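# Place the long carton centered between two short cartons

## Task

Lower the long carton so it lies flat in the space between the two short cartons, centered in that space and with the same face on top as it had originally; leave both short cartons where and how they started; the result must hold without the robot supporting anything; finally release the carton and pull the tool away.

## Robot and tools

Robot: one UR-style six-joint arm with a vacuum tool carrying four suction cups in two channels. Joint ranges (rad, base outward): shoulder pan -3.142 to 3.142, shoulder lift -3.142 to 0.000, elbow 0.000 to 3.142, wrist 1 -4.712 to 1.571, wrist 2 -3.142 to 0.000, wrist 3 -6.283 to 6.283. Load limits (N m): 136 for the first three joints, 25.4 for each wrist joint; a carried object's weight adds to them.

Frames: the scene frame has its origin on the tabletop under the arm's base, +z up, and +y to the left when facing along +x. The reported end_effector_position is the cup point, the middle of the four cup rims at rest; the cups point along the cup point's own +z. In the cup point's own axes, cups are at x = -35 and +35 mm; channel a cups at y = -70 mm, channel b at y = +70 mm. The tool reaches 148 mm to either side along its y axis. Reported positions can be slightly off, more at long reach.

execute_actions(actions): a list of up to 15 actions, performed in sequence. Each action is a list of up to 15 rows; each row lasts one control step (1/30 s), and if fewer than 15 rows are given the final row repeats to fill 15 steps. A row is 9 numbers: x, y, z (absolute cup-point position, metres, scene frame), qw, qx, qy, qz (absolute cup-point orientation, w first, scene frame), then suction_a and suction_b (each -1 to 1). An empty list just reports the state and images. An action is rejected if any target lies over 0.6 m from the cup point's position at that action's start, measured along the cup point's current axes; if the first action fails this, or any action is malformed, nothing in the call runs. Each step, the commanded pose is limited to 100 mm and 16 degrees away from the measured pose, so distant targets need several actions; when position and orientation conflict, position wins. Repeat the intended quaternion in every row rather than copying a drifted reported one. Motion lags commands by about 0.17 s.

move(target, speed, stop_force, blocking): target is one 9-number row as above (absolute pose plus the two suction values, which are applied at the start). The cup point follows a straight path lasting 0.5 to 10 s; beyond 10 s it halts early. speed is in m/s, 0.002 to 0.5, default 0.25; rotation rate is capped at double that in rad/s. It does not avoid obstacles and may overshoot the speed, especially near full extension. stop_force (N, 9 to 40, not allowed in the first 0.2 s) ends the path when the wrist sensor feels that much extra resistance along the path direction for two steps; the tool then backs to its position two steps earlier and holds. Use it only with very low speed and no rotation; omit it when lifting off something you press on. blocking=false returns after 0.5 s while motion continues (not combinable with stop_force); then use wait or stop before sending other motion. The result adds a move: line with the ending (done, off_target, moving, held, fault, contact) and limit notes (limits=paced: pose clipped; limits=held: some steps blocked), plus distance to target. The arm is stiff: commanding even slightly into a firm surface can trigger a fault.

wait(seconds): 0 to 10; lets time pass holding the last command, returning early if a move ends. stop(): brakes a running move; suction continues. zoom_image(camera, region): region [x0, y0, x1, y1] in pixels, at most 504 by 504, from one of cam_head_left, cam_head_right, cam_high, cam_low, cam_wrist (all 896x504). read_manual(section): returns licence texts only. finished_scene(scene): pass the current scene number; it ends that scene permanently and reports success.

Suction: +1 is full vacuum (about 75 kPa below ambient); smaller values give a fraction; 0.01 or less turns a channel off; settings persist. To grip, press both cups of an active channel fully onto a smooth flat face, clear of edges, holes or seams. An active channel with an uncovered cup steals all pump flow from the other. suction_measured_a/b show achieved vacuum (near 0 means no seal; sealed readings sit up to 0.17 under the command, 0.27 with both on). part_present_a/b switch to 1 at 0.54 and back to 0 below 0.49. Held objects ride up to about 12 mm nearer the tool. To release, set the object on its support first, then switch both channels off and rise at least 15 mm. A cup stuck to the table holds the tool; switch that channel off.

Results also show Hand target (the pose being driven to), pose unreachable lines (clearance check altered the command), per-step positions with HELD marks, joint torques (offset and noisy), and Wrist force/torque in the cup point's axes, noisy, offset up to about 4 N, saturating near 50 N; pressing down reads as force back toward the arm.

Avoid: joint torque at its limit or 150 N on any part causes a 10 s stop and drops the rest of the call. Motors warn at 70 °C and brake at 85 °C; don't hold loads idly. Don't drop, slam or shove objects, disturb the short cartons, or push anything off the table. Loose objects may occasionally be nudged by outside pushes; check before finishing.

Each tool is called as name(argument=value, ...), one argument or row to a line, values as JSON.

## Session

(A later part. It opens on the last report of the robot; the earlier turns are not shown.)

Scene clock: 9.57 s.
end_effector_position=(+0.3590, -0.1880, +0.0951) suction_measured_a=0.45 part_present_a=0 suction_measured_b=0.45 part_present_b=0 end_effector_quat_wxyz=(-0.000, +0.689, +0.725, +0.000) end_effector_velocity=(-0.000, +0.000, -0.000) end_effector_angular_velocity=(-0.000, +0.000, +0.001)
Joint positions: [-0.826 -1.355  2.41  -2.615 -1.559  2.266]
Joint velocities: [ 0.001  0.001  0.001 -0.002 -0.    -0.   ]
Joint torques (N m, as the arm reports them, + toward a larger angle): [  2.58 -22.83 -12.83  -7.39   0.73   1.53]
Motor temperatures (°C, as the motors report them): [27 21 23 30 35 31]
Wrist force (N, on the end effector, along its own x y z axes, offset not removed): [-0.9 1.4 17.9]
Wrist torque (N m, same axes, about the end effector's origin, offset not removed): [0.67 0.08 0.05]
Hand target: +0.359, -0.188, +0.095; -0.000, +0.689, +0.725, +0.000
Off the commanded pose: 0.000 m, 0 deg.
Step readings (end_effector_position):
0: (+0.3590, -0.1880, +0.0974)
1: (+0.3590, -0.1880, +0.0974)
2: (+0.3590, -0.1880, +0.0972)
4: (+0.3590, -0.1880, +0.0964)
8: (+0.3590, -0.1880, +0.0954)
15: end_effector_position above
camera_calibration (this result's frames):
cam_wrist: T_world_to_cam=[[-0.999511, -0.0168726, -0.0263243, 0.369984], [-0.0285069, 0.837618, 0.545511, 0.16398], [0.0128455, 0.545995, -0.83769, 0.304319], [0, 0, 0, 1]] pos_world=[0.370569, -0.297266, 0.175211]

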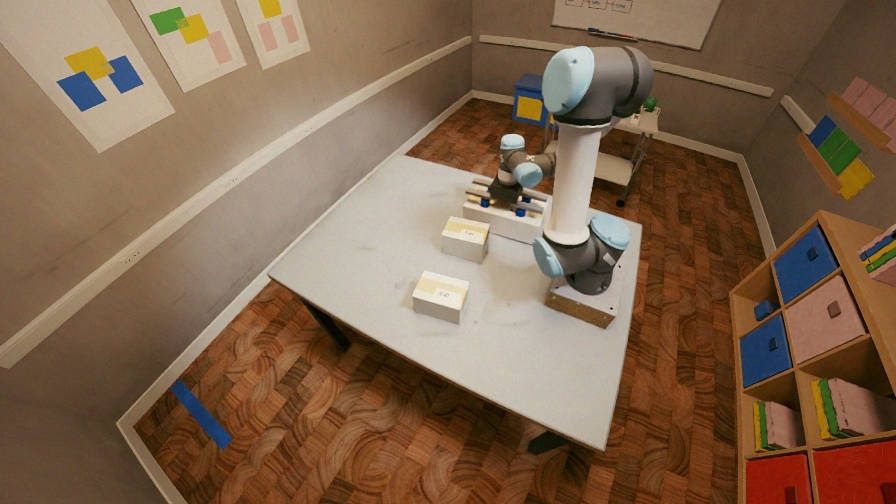

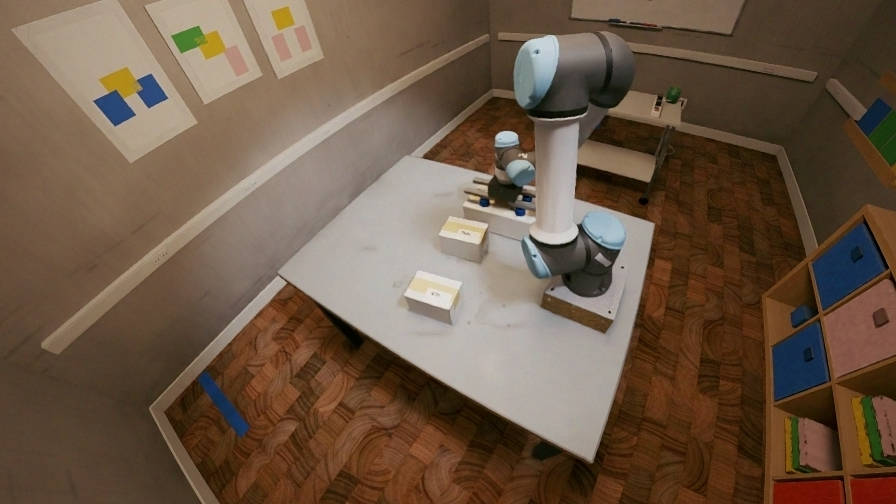

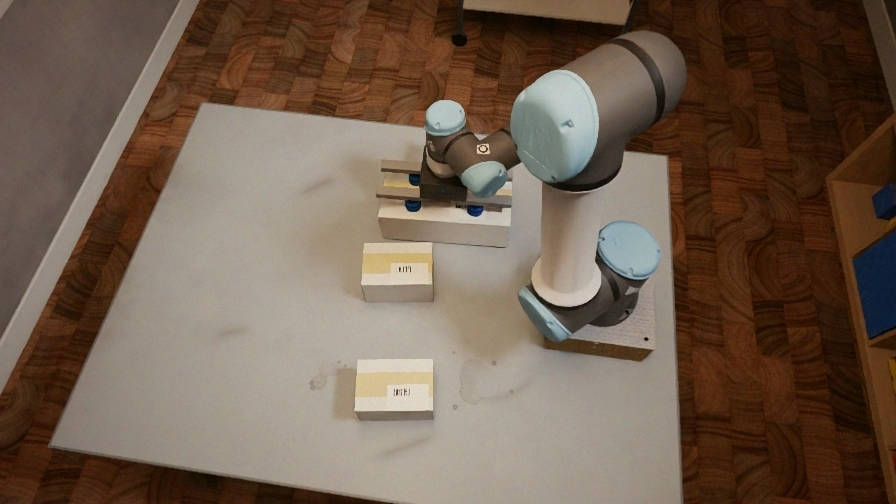

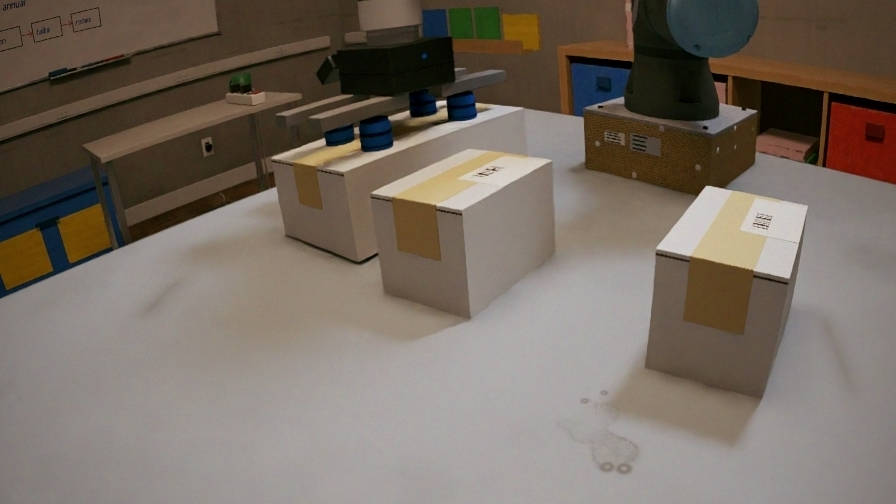

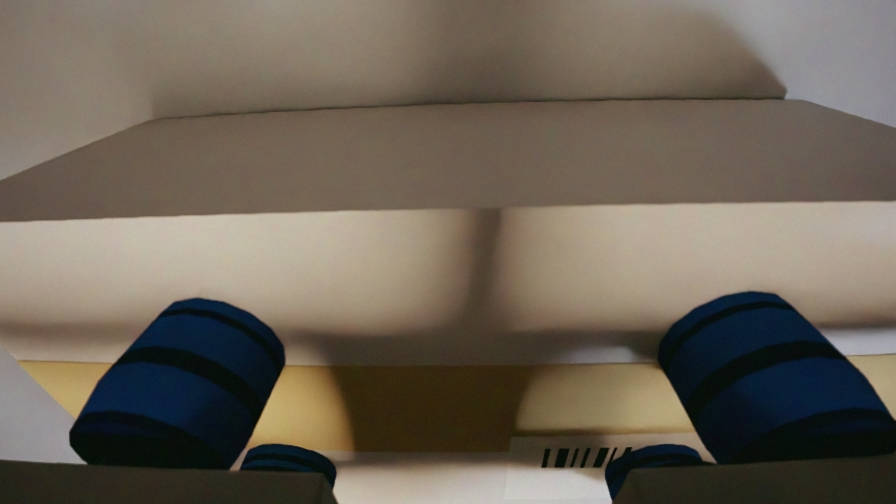

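move(
  target=[0.359,-0.188,0.215,0,0.689,0.7248,0,1,1],
  speed=0.2,
)

move(
  target=[0.418,0.130,0.2,0,0.652,0.758,0,1,1],
)

zoom_image(
  camera="cam_high",
  region=[300, 310, 500, 430],
)

Scene clock: 12.47 s.
end_effector_position=(+0.3591, -0.1881, +0.2146) suction_measured_a=0.73 part_present_a=1 suction_measured_b=0.73 part_present_b=1 end_effector_quat_wxyz=(+0.000, +0.689, +0.725, -0.000) end_effector_velocity=(-0.000, -0.000, +0.002) end_effector_angular_velocity=(+0.001, +0.001, +0.002)
Joint positions: [-0.83  -1.646  2.274 -2.187 -1.559  2.262]
Joint velocities: [-0.001 -0.004 -0.004  0.009 -0.    -0.003]
Joint torques (N m, as the arm reports them, + toward a larger angle): [-12.29 -35.41 -40.23  -3.1   -0.69  -2.28]
Motor temperatures (°C, as the motors report them): [27 21 23 30 35 31]
Wrist force (N, on the end effector, along its own x y z axes, offset not removed): [1.0 -0.8 18.9]
Wrist torque (N m, same axes, about the end effector's origin, offset not removed): [0.33 -0.21 0.17]
Hand target: +0.359, -0.188, +0.215; +0.000, +0.689, +0.725, -0.000
Off the commanded pose: 0.000 m, 0 deg.
move: done
camera_calibration (this result's frames):
cam_wrist: T_world_to_cam=[[-0.999509, -0.0168518, -0.0264226, 0.373259], [-0.028541, 0.83771, 0.545369, 0.09885], [0.0129441, 0.545855, -0.83778, 0.404479], [0, 0, 0, 1]] pos_world=[0.370661, -0.297304, 0.294817]

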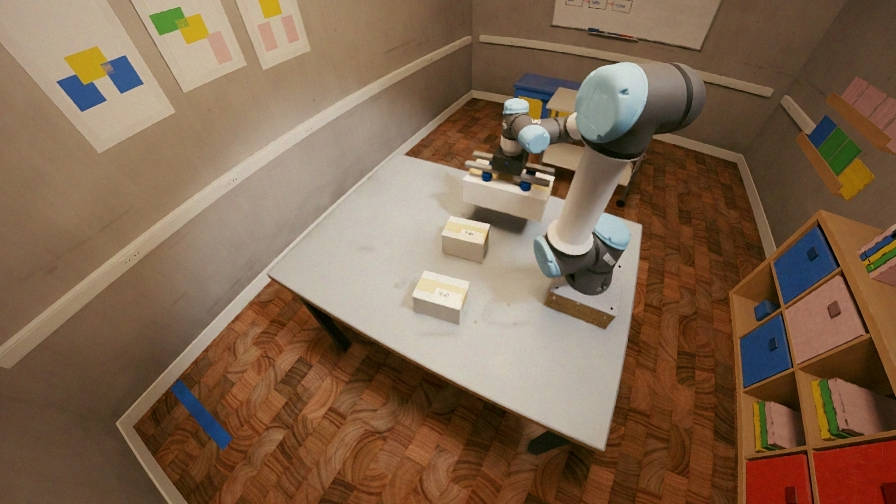

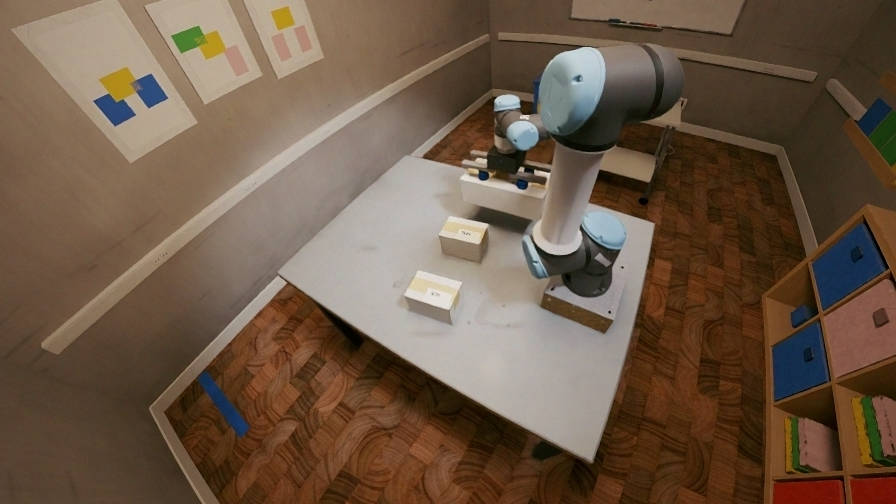

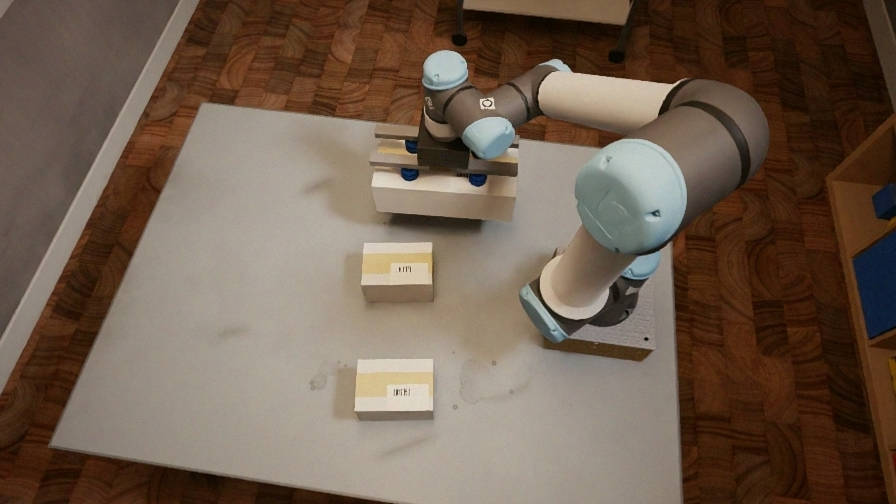

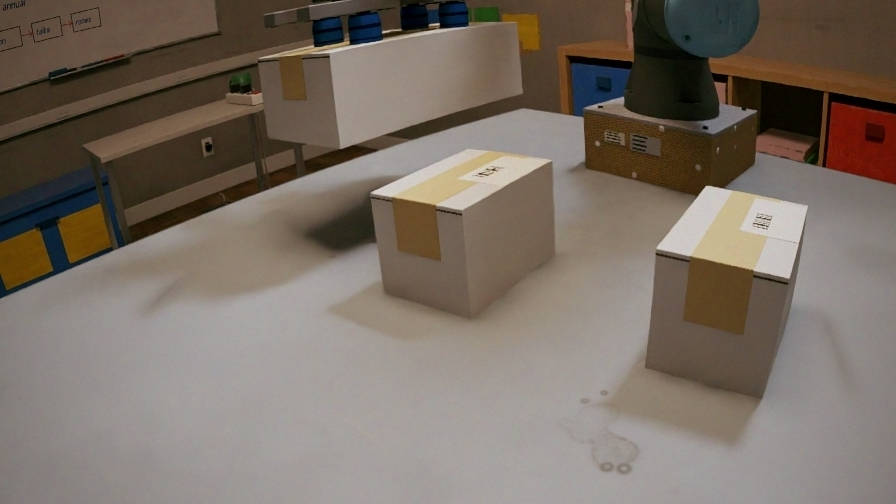

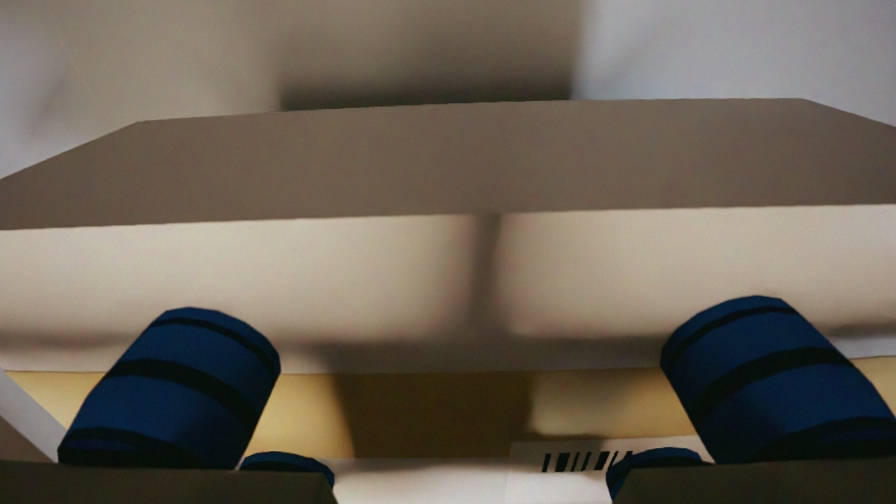

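Scene clock: 14.43 s.
end_effector_position=(+0.4177, +0.1298, +0.2000) suction_measured_a=0.73 part_present_a=1 suction_measured_b=0.73 part_present_b=1 end_effector_quat_wxyz=(-0.000, +0.652, +0.758, +0.000) end_effector_velocity=(+0.001, +0.002, -0.001) end_effector_angular_velocity=(-0.002, +0.003, +0.001)
Joint positions: [-0.023 -1.557  2.221 -2.236 -1.554  2.969]
Joint velocities: [ 0.007  0.007 -0.004 -0.    -0.002  0.006]
Joint torques (N m, as the arm reports them, + toward a larger angle): [  9.34 -22.51 -38.47  -7.2   -1.56   1.91]
Motor temperatures (°C, as the motors report them): [27 21 23 30 35 31]
Wrist force (N, on the end effector, along its own x y z axes, offset not removed): [0.7 -0.9 18.2]
Wrist torque (N m, same axes, about the end effector's origin, offset not removed): [0.40 -0.10 0.17]
Hand target: +0.418, +0.130, +0.200; -0.000, +0.652, +0.758, +0.000
Off the commanded pose: 0.000 m, 0 deg.
move: done
camera_calibration (this result's frames):
cam_wrist: T_world_to_cam=[[-0.992905, -0.115982, -0.0262349, 0.446926], [-0.111406, 0.830158, 0.546284, -0.122377], [-0.0415802, 0.545331, -0.837189, 0.24071], [0, 0, 0, 1]] pos_world=[0.44013, 0.0221611, 0.280097]

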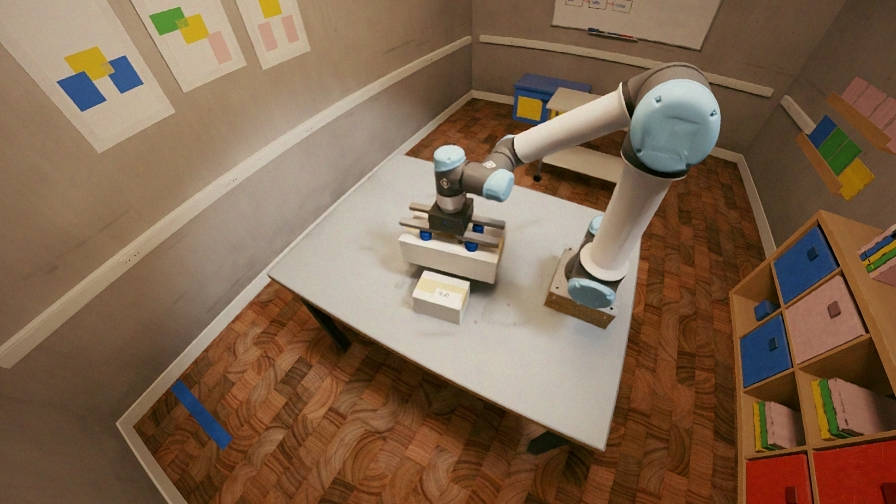

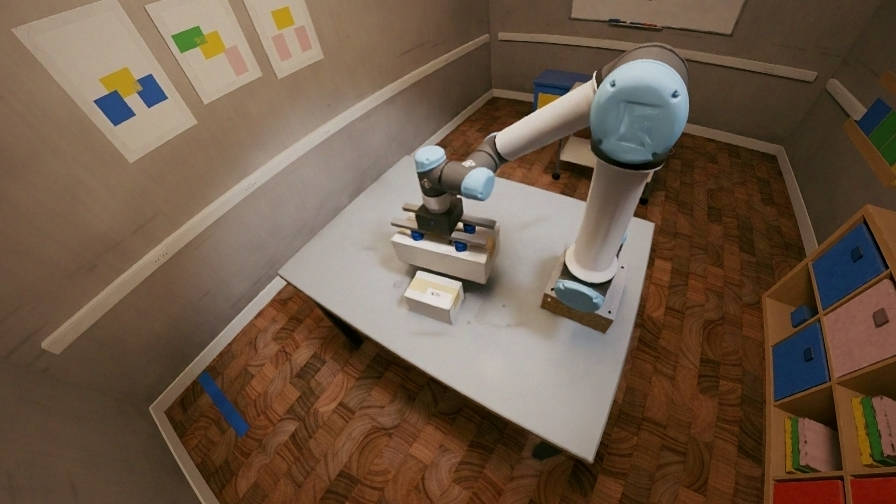

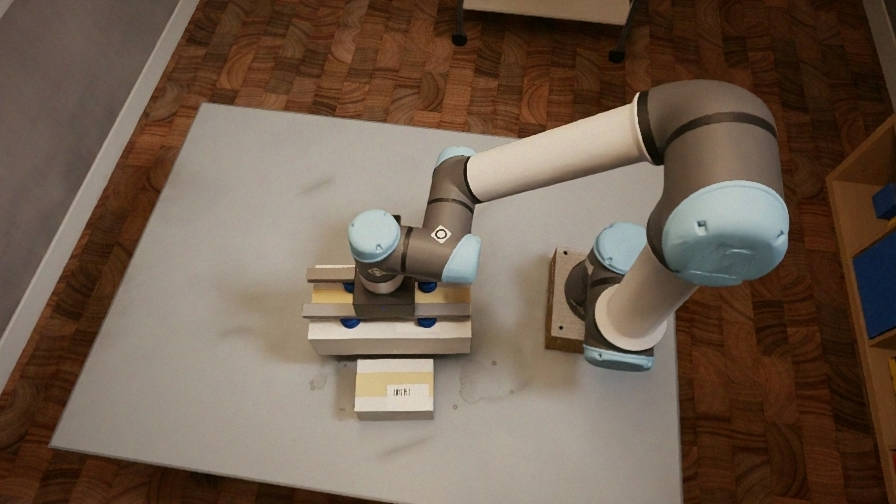

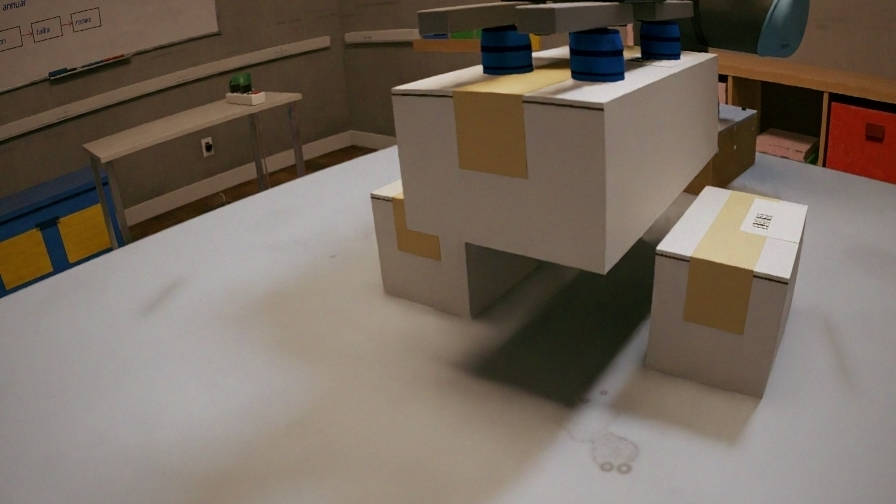

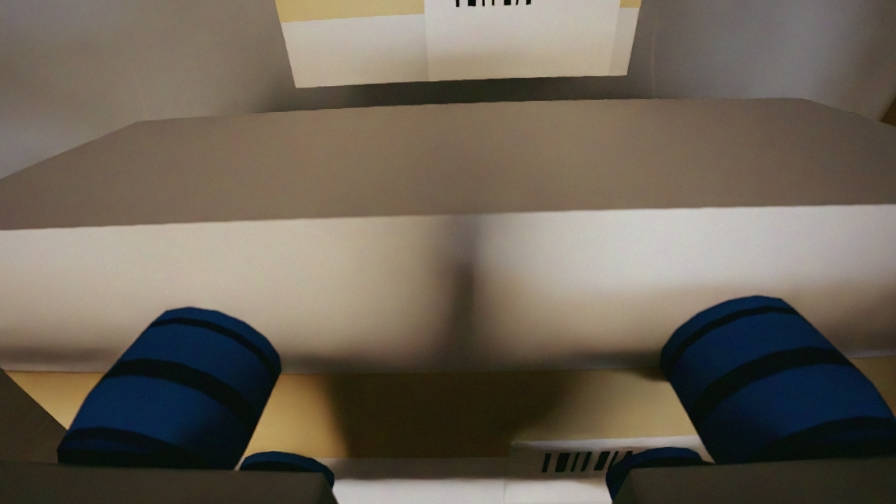

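Region (300, 310, 500, 430) of cam_high's 896x504 image, scaled by 2.520, with more detail than that image has; it fills the top 302 rows of this view, and the rest is white.

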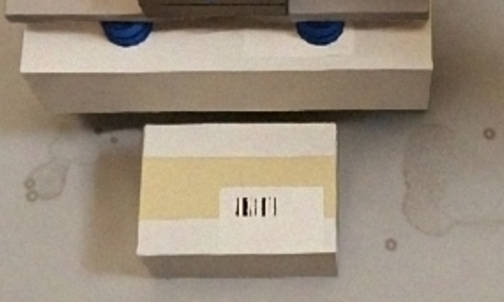

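move(
  target=[0.418,0.130,0.093,0,0.652,0.758,0,1,1],
  speed=0.12,
)

move(
  target=[0.418,0.130,0.086,0,0.652,0.758,0,1,1],
  speed=0.004,
  stop_force=9,
)

Scene clock: 17.90 s.
end_effector_position=(+0.4179, +0.1300, +0.0934) suction_measured_a=0.73 part_present_a=1 suction_measured_b=0.73 part_present_b=1 end_effector_quat_wxyz=(-0.000, +0.652, +0.758, -0.000) end_effector_velocity=(+0.000, +0.000, -0.004) end_effector_angular_velocity=(+0.001, +0.001, -0.001)
Joint positions: [-0.018 -1.309  2.328 -2.591 -1.555  2.974]
Joint velocities: [ 0.     0.011  0.    -0.009  0.001  0.001]
Joint torques (N m, as the arm reports them, + toward a larger angle): [ 11.51 -26.37 -13.78  -7.05  -1.53   1.7 ]
Motor temperatures (°C, as the motors report them): [27 21 23 30 35 31]
Wrist force (N, on the end effector, along its own x y z axes, offset not removed): [1.4 -0.8 17.2]
Wrist torque (N m, same axes, about the end effector's origin, offset not removed): [0.29 -0.15 0.11]
Hand target: +0.418, +0.130, +0.093; -0.000, +0.652, +0.758, -0.000
Off the commanded pose: 0.000 m, 0 deg.
move: done
camera_calibration (this result's frames):
cam_wrist: T_world_to_cam=[[-0.992903, -0.115998, -0.0262121, 0.444269], [-0.111444, 0.83065, 0.545528, -0.0642462], [-0.0415073, 0.544578, -0.837683, 0.15141], [0, 0, 0, 1]] pos_world=[0.440241, 0.022446, 0.173527]

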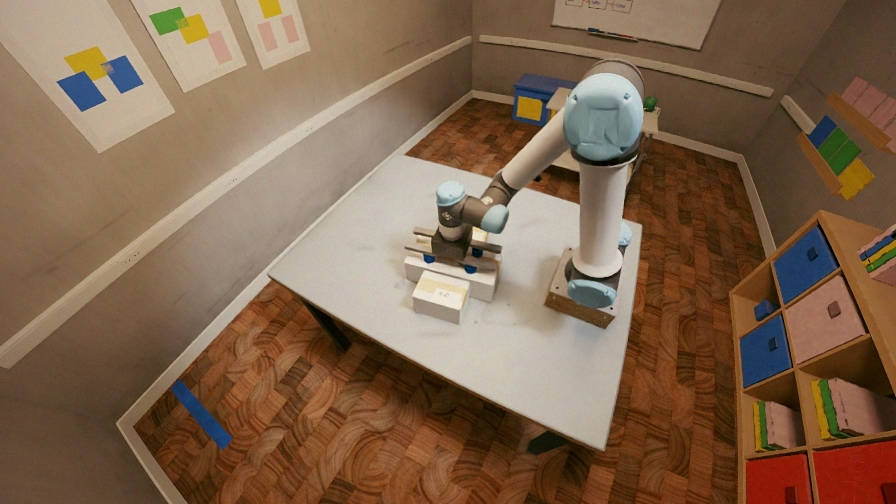

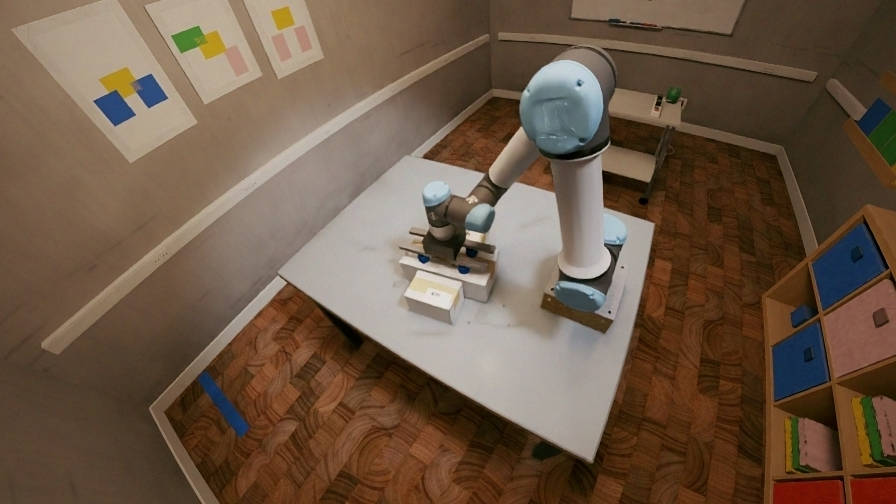

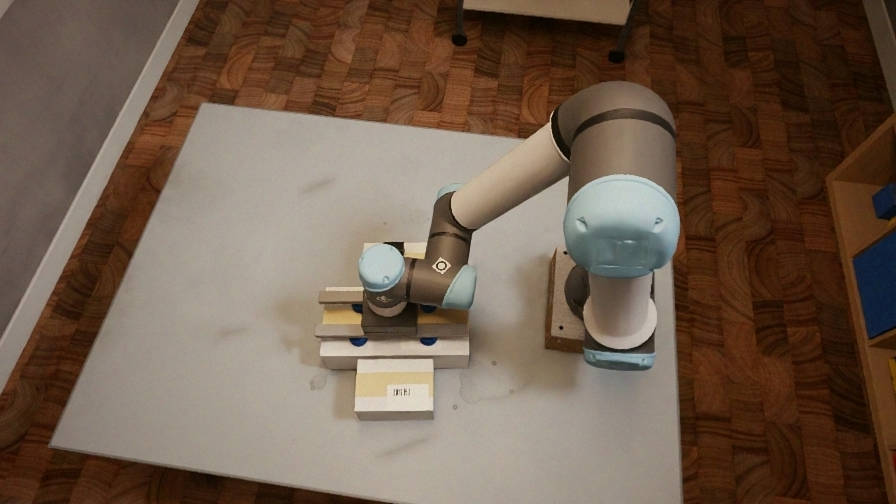

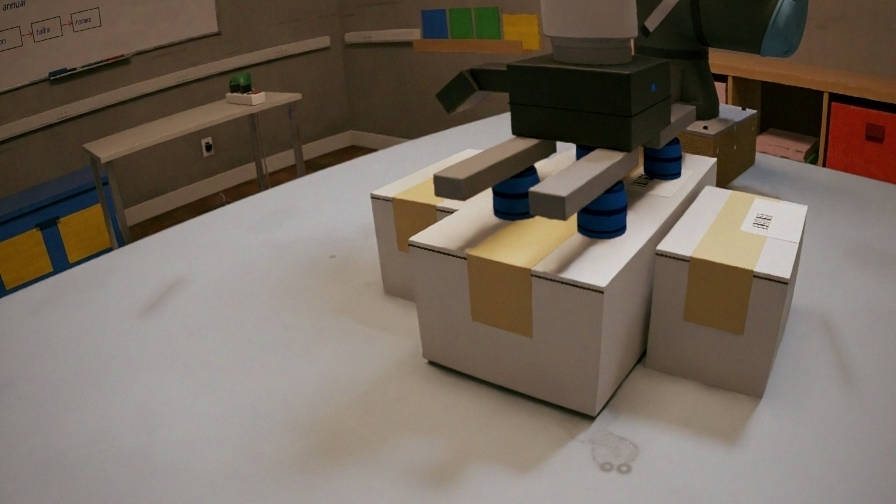

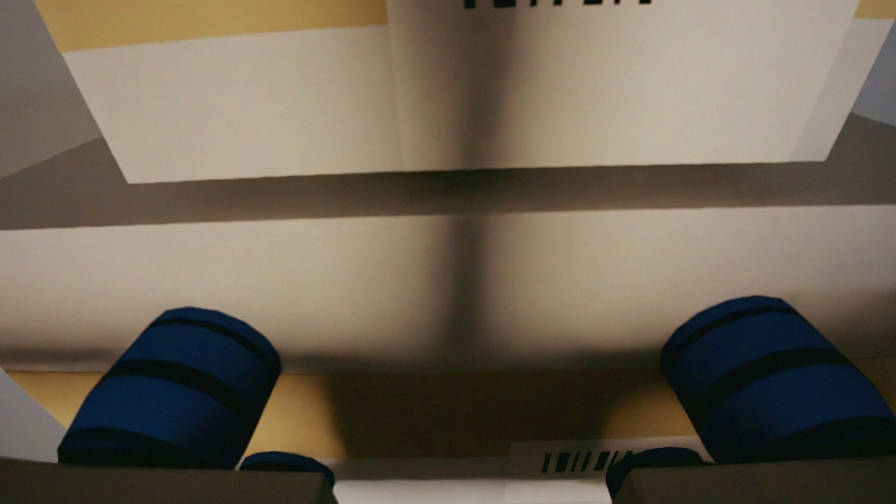

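Scene clock: 19.77 s.
end_effector_position=(+0.4180, +0.1300, +0.0875) suction_measured_a=0.73 part_present_a=1 suction_measured_b=0.73 part_present_b=1 end_effector_quat_wxyz=(-0.000, +0.652, +0.758, -0.000) end_effector_velocity=(-0.001, +0.000, +0.001) end_effector_angular_velocity=(+0.001, +0.002, +0.000)
Joint positions: [-0.018 -1.292  2.331 -2.611 -1.555  2.975]
Joint velocities: [ 0.    -0.005 -0.     0.007  0.001 -0.   ]
Joint torques (N m, as the arm reports them, + toward a larger angle): [ 10.03 -34.57 -16.96   1.    -1.5    1.5 ]
Motor temperatures (°C, as the motors report them): [27 21 23 30 35 31]
Wrist force (N, on the end effector, along its own x y z axes, offset not removed): [1.6 3.7 6.3]
Wrist torque (N m, same axes, about the end effector's origin, offset not removed): [-1.85 -0.08 0.10]
Hand target: +0.418, +0.130, +0.088; +0.000, +0.652, +0.758, +0.000
Off the commanded pose: 0.001 m, 0 deg.
move: contact
camera_calibration (this result's frames):
cam_wrist: T_world_to_cam=[[-0.992901, -0.116006, -0.0262846, 0.44421], [-0.111491, 0.830653, 0.545514, -0.0609938], [-0.0414493, 0.544571, -0.83769, 0.146422], [0, 0, 0, 1]] pos_world=[0.440325, 0.0224582, 0.167605]

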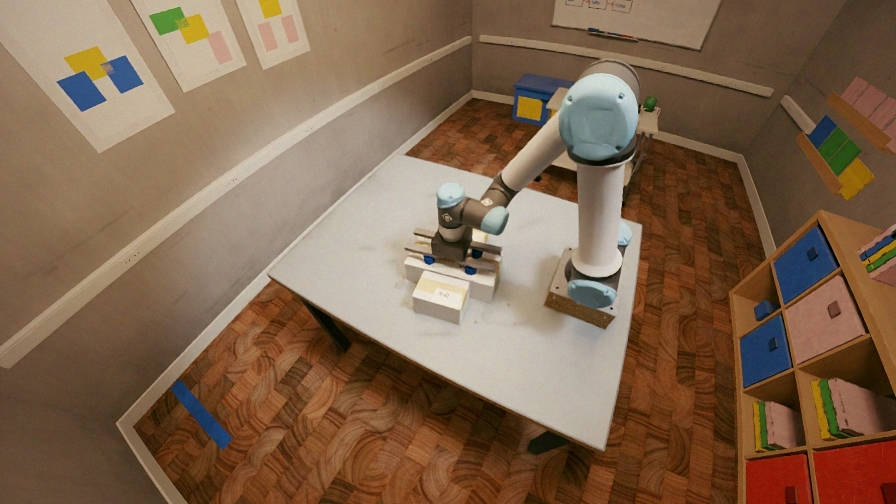

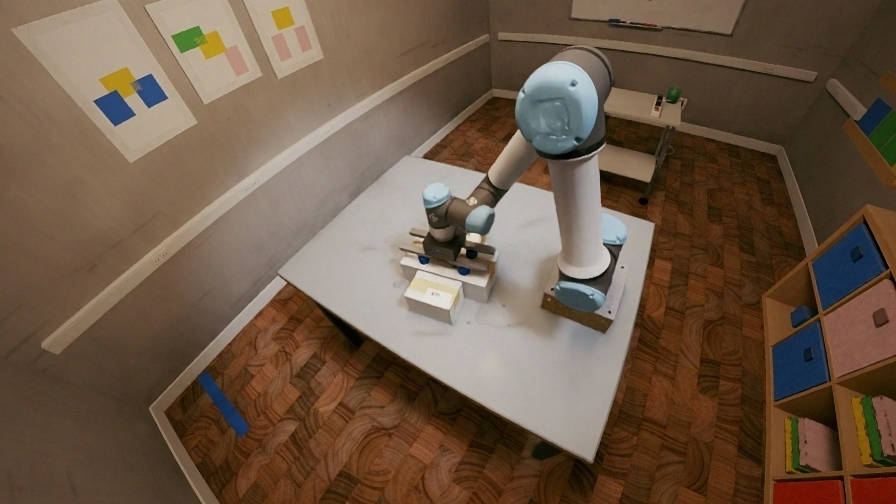

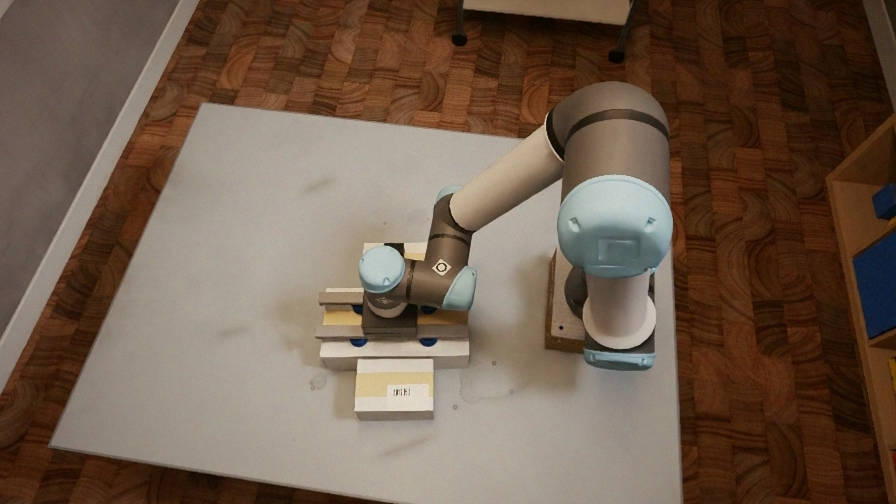

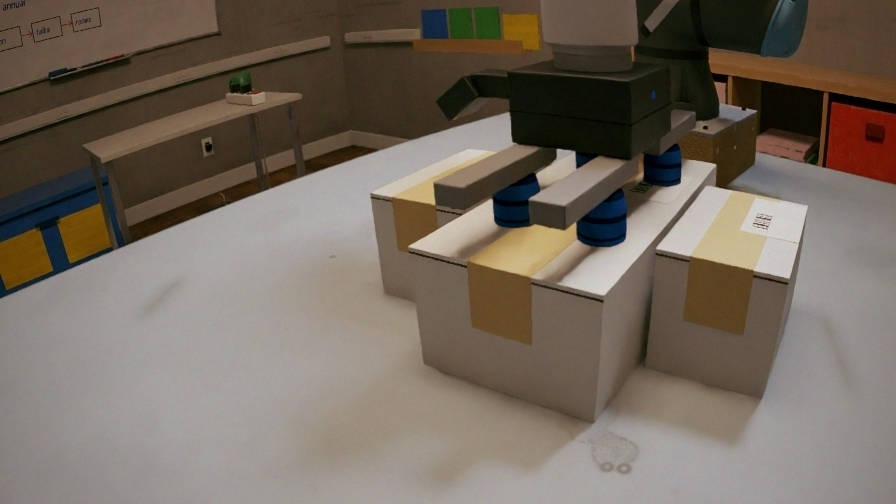

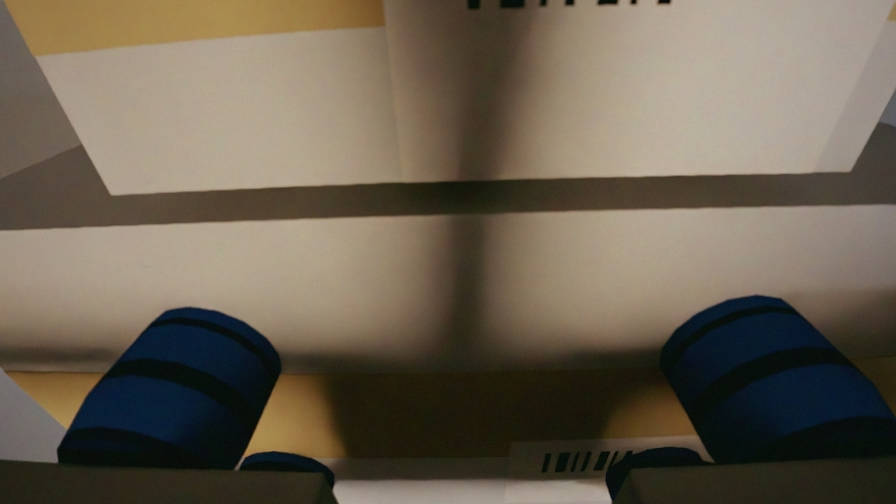

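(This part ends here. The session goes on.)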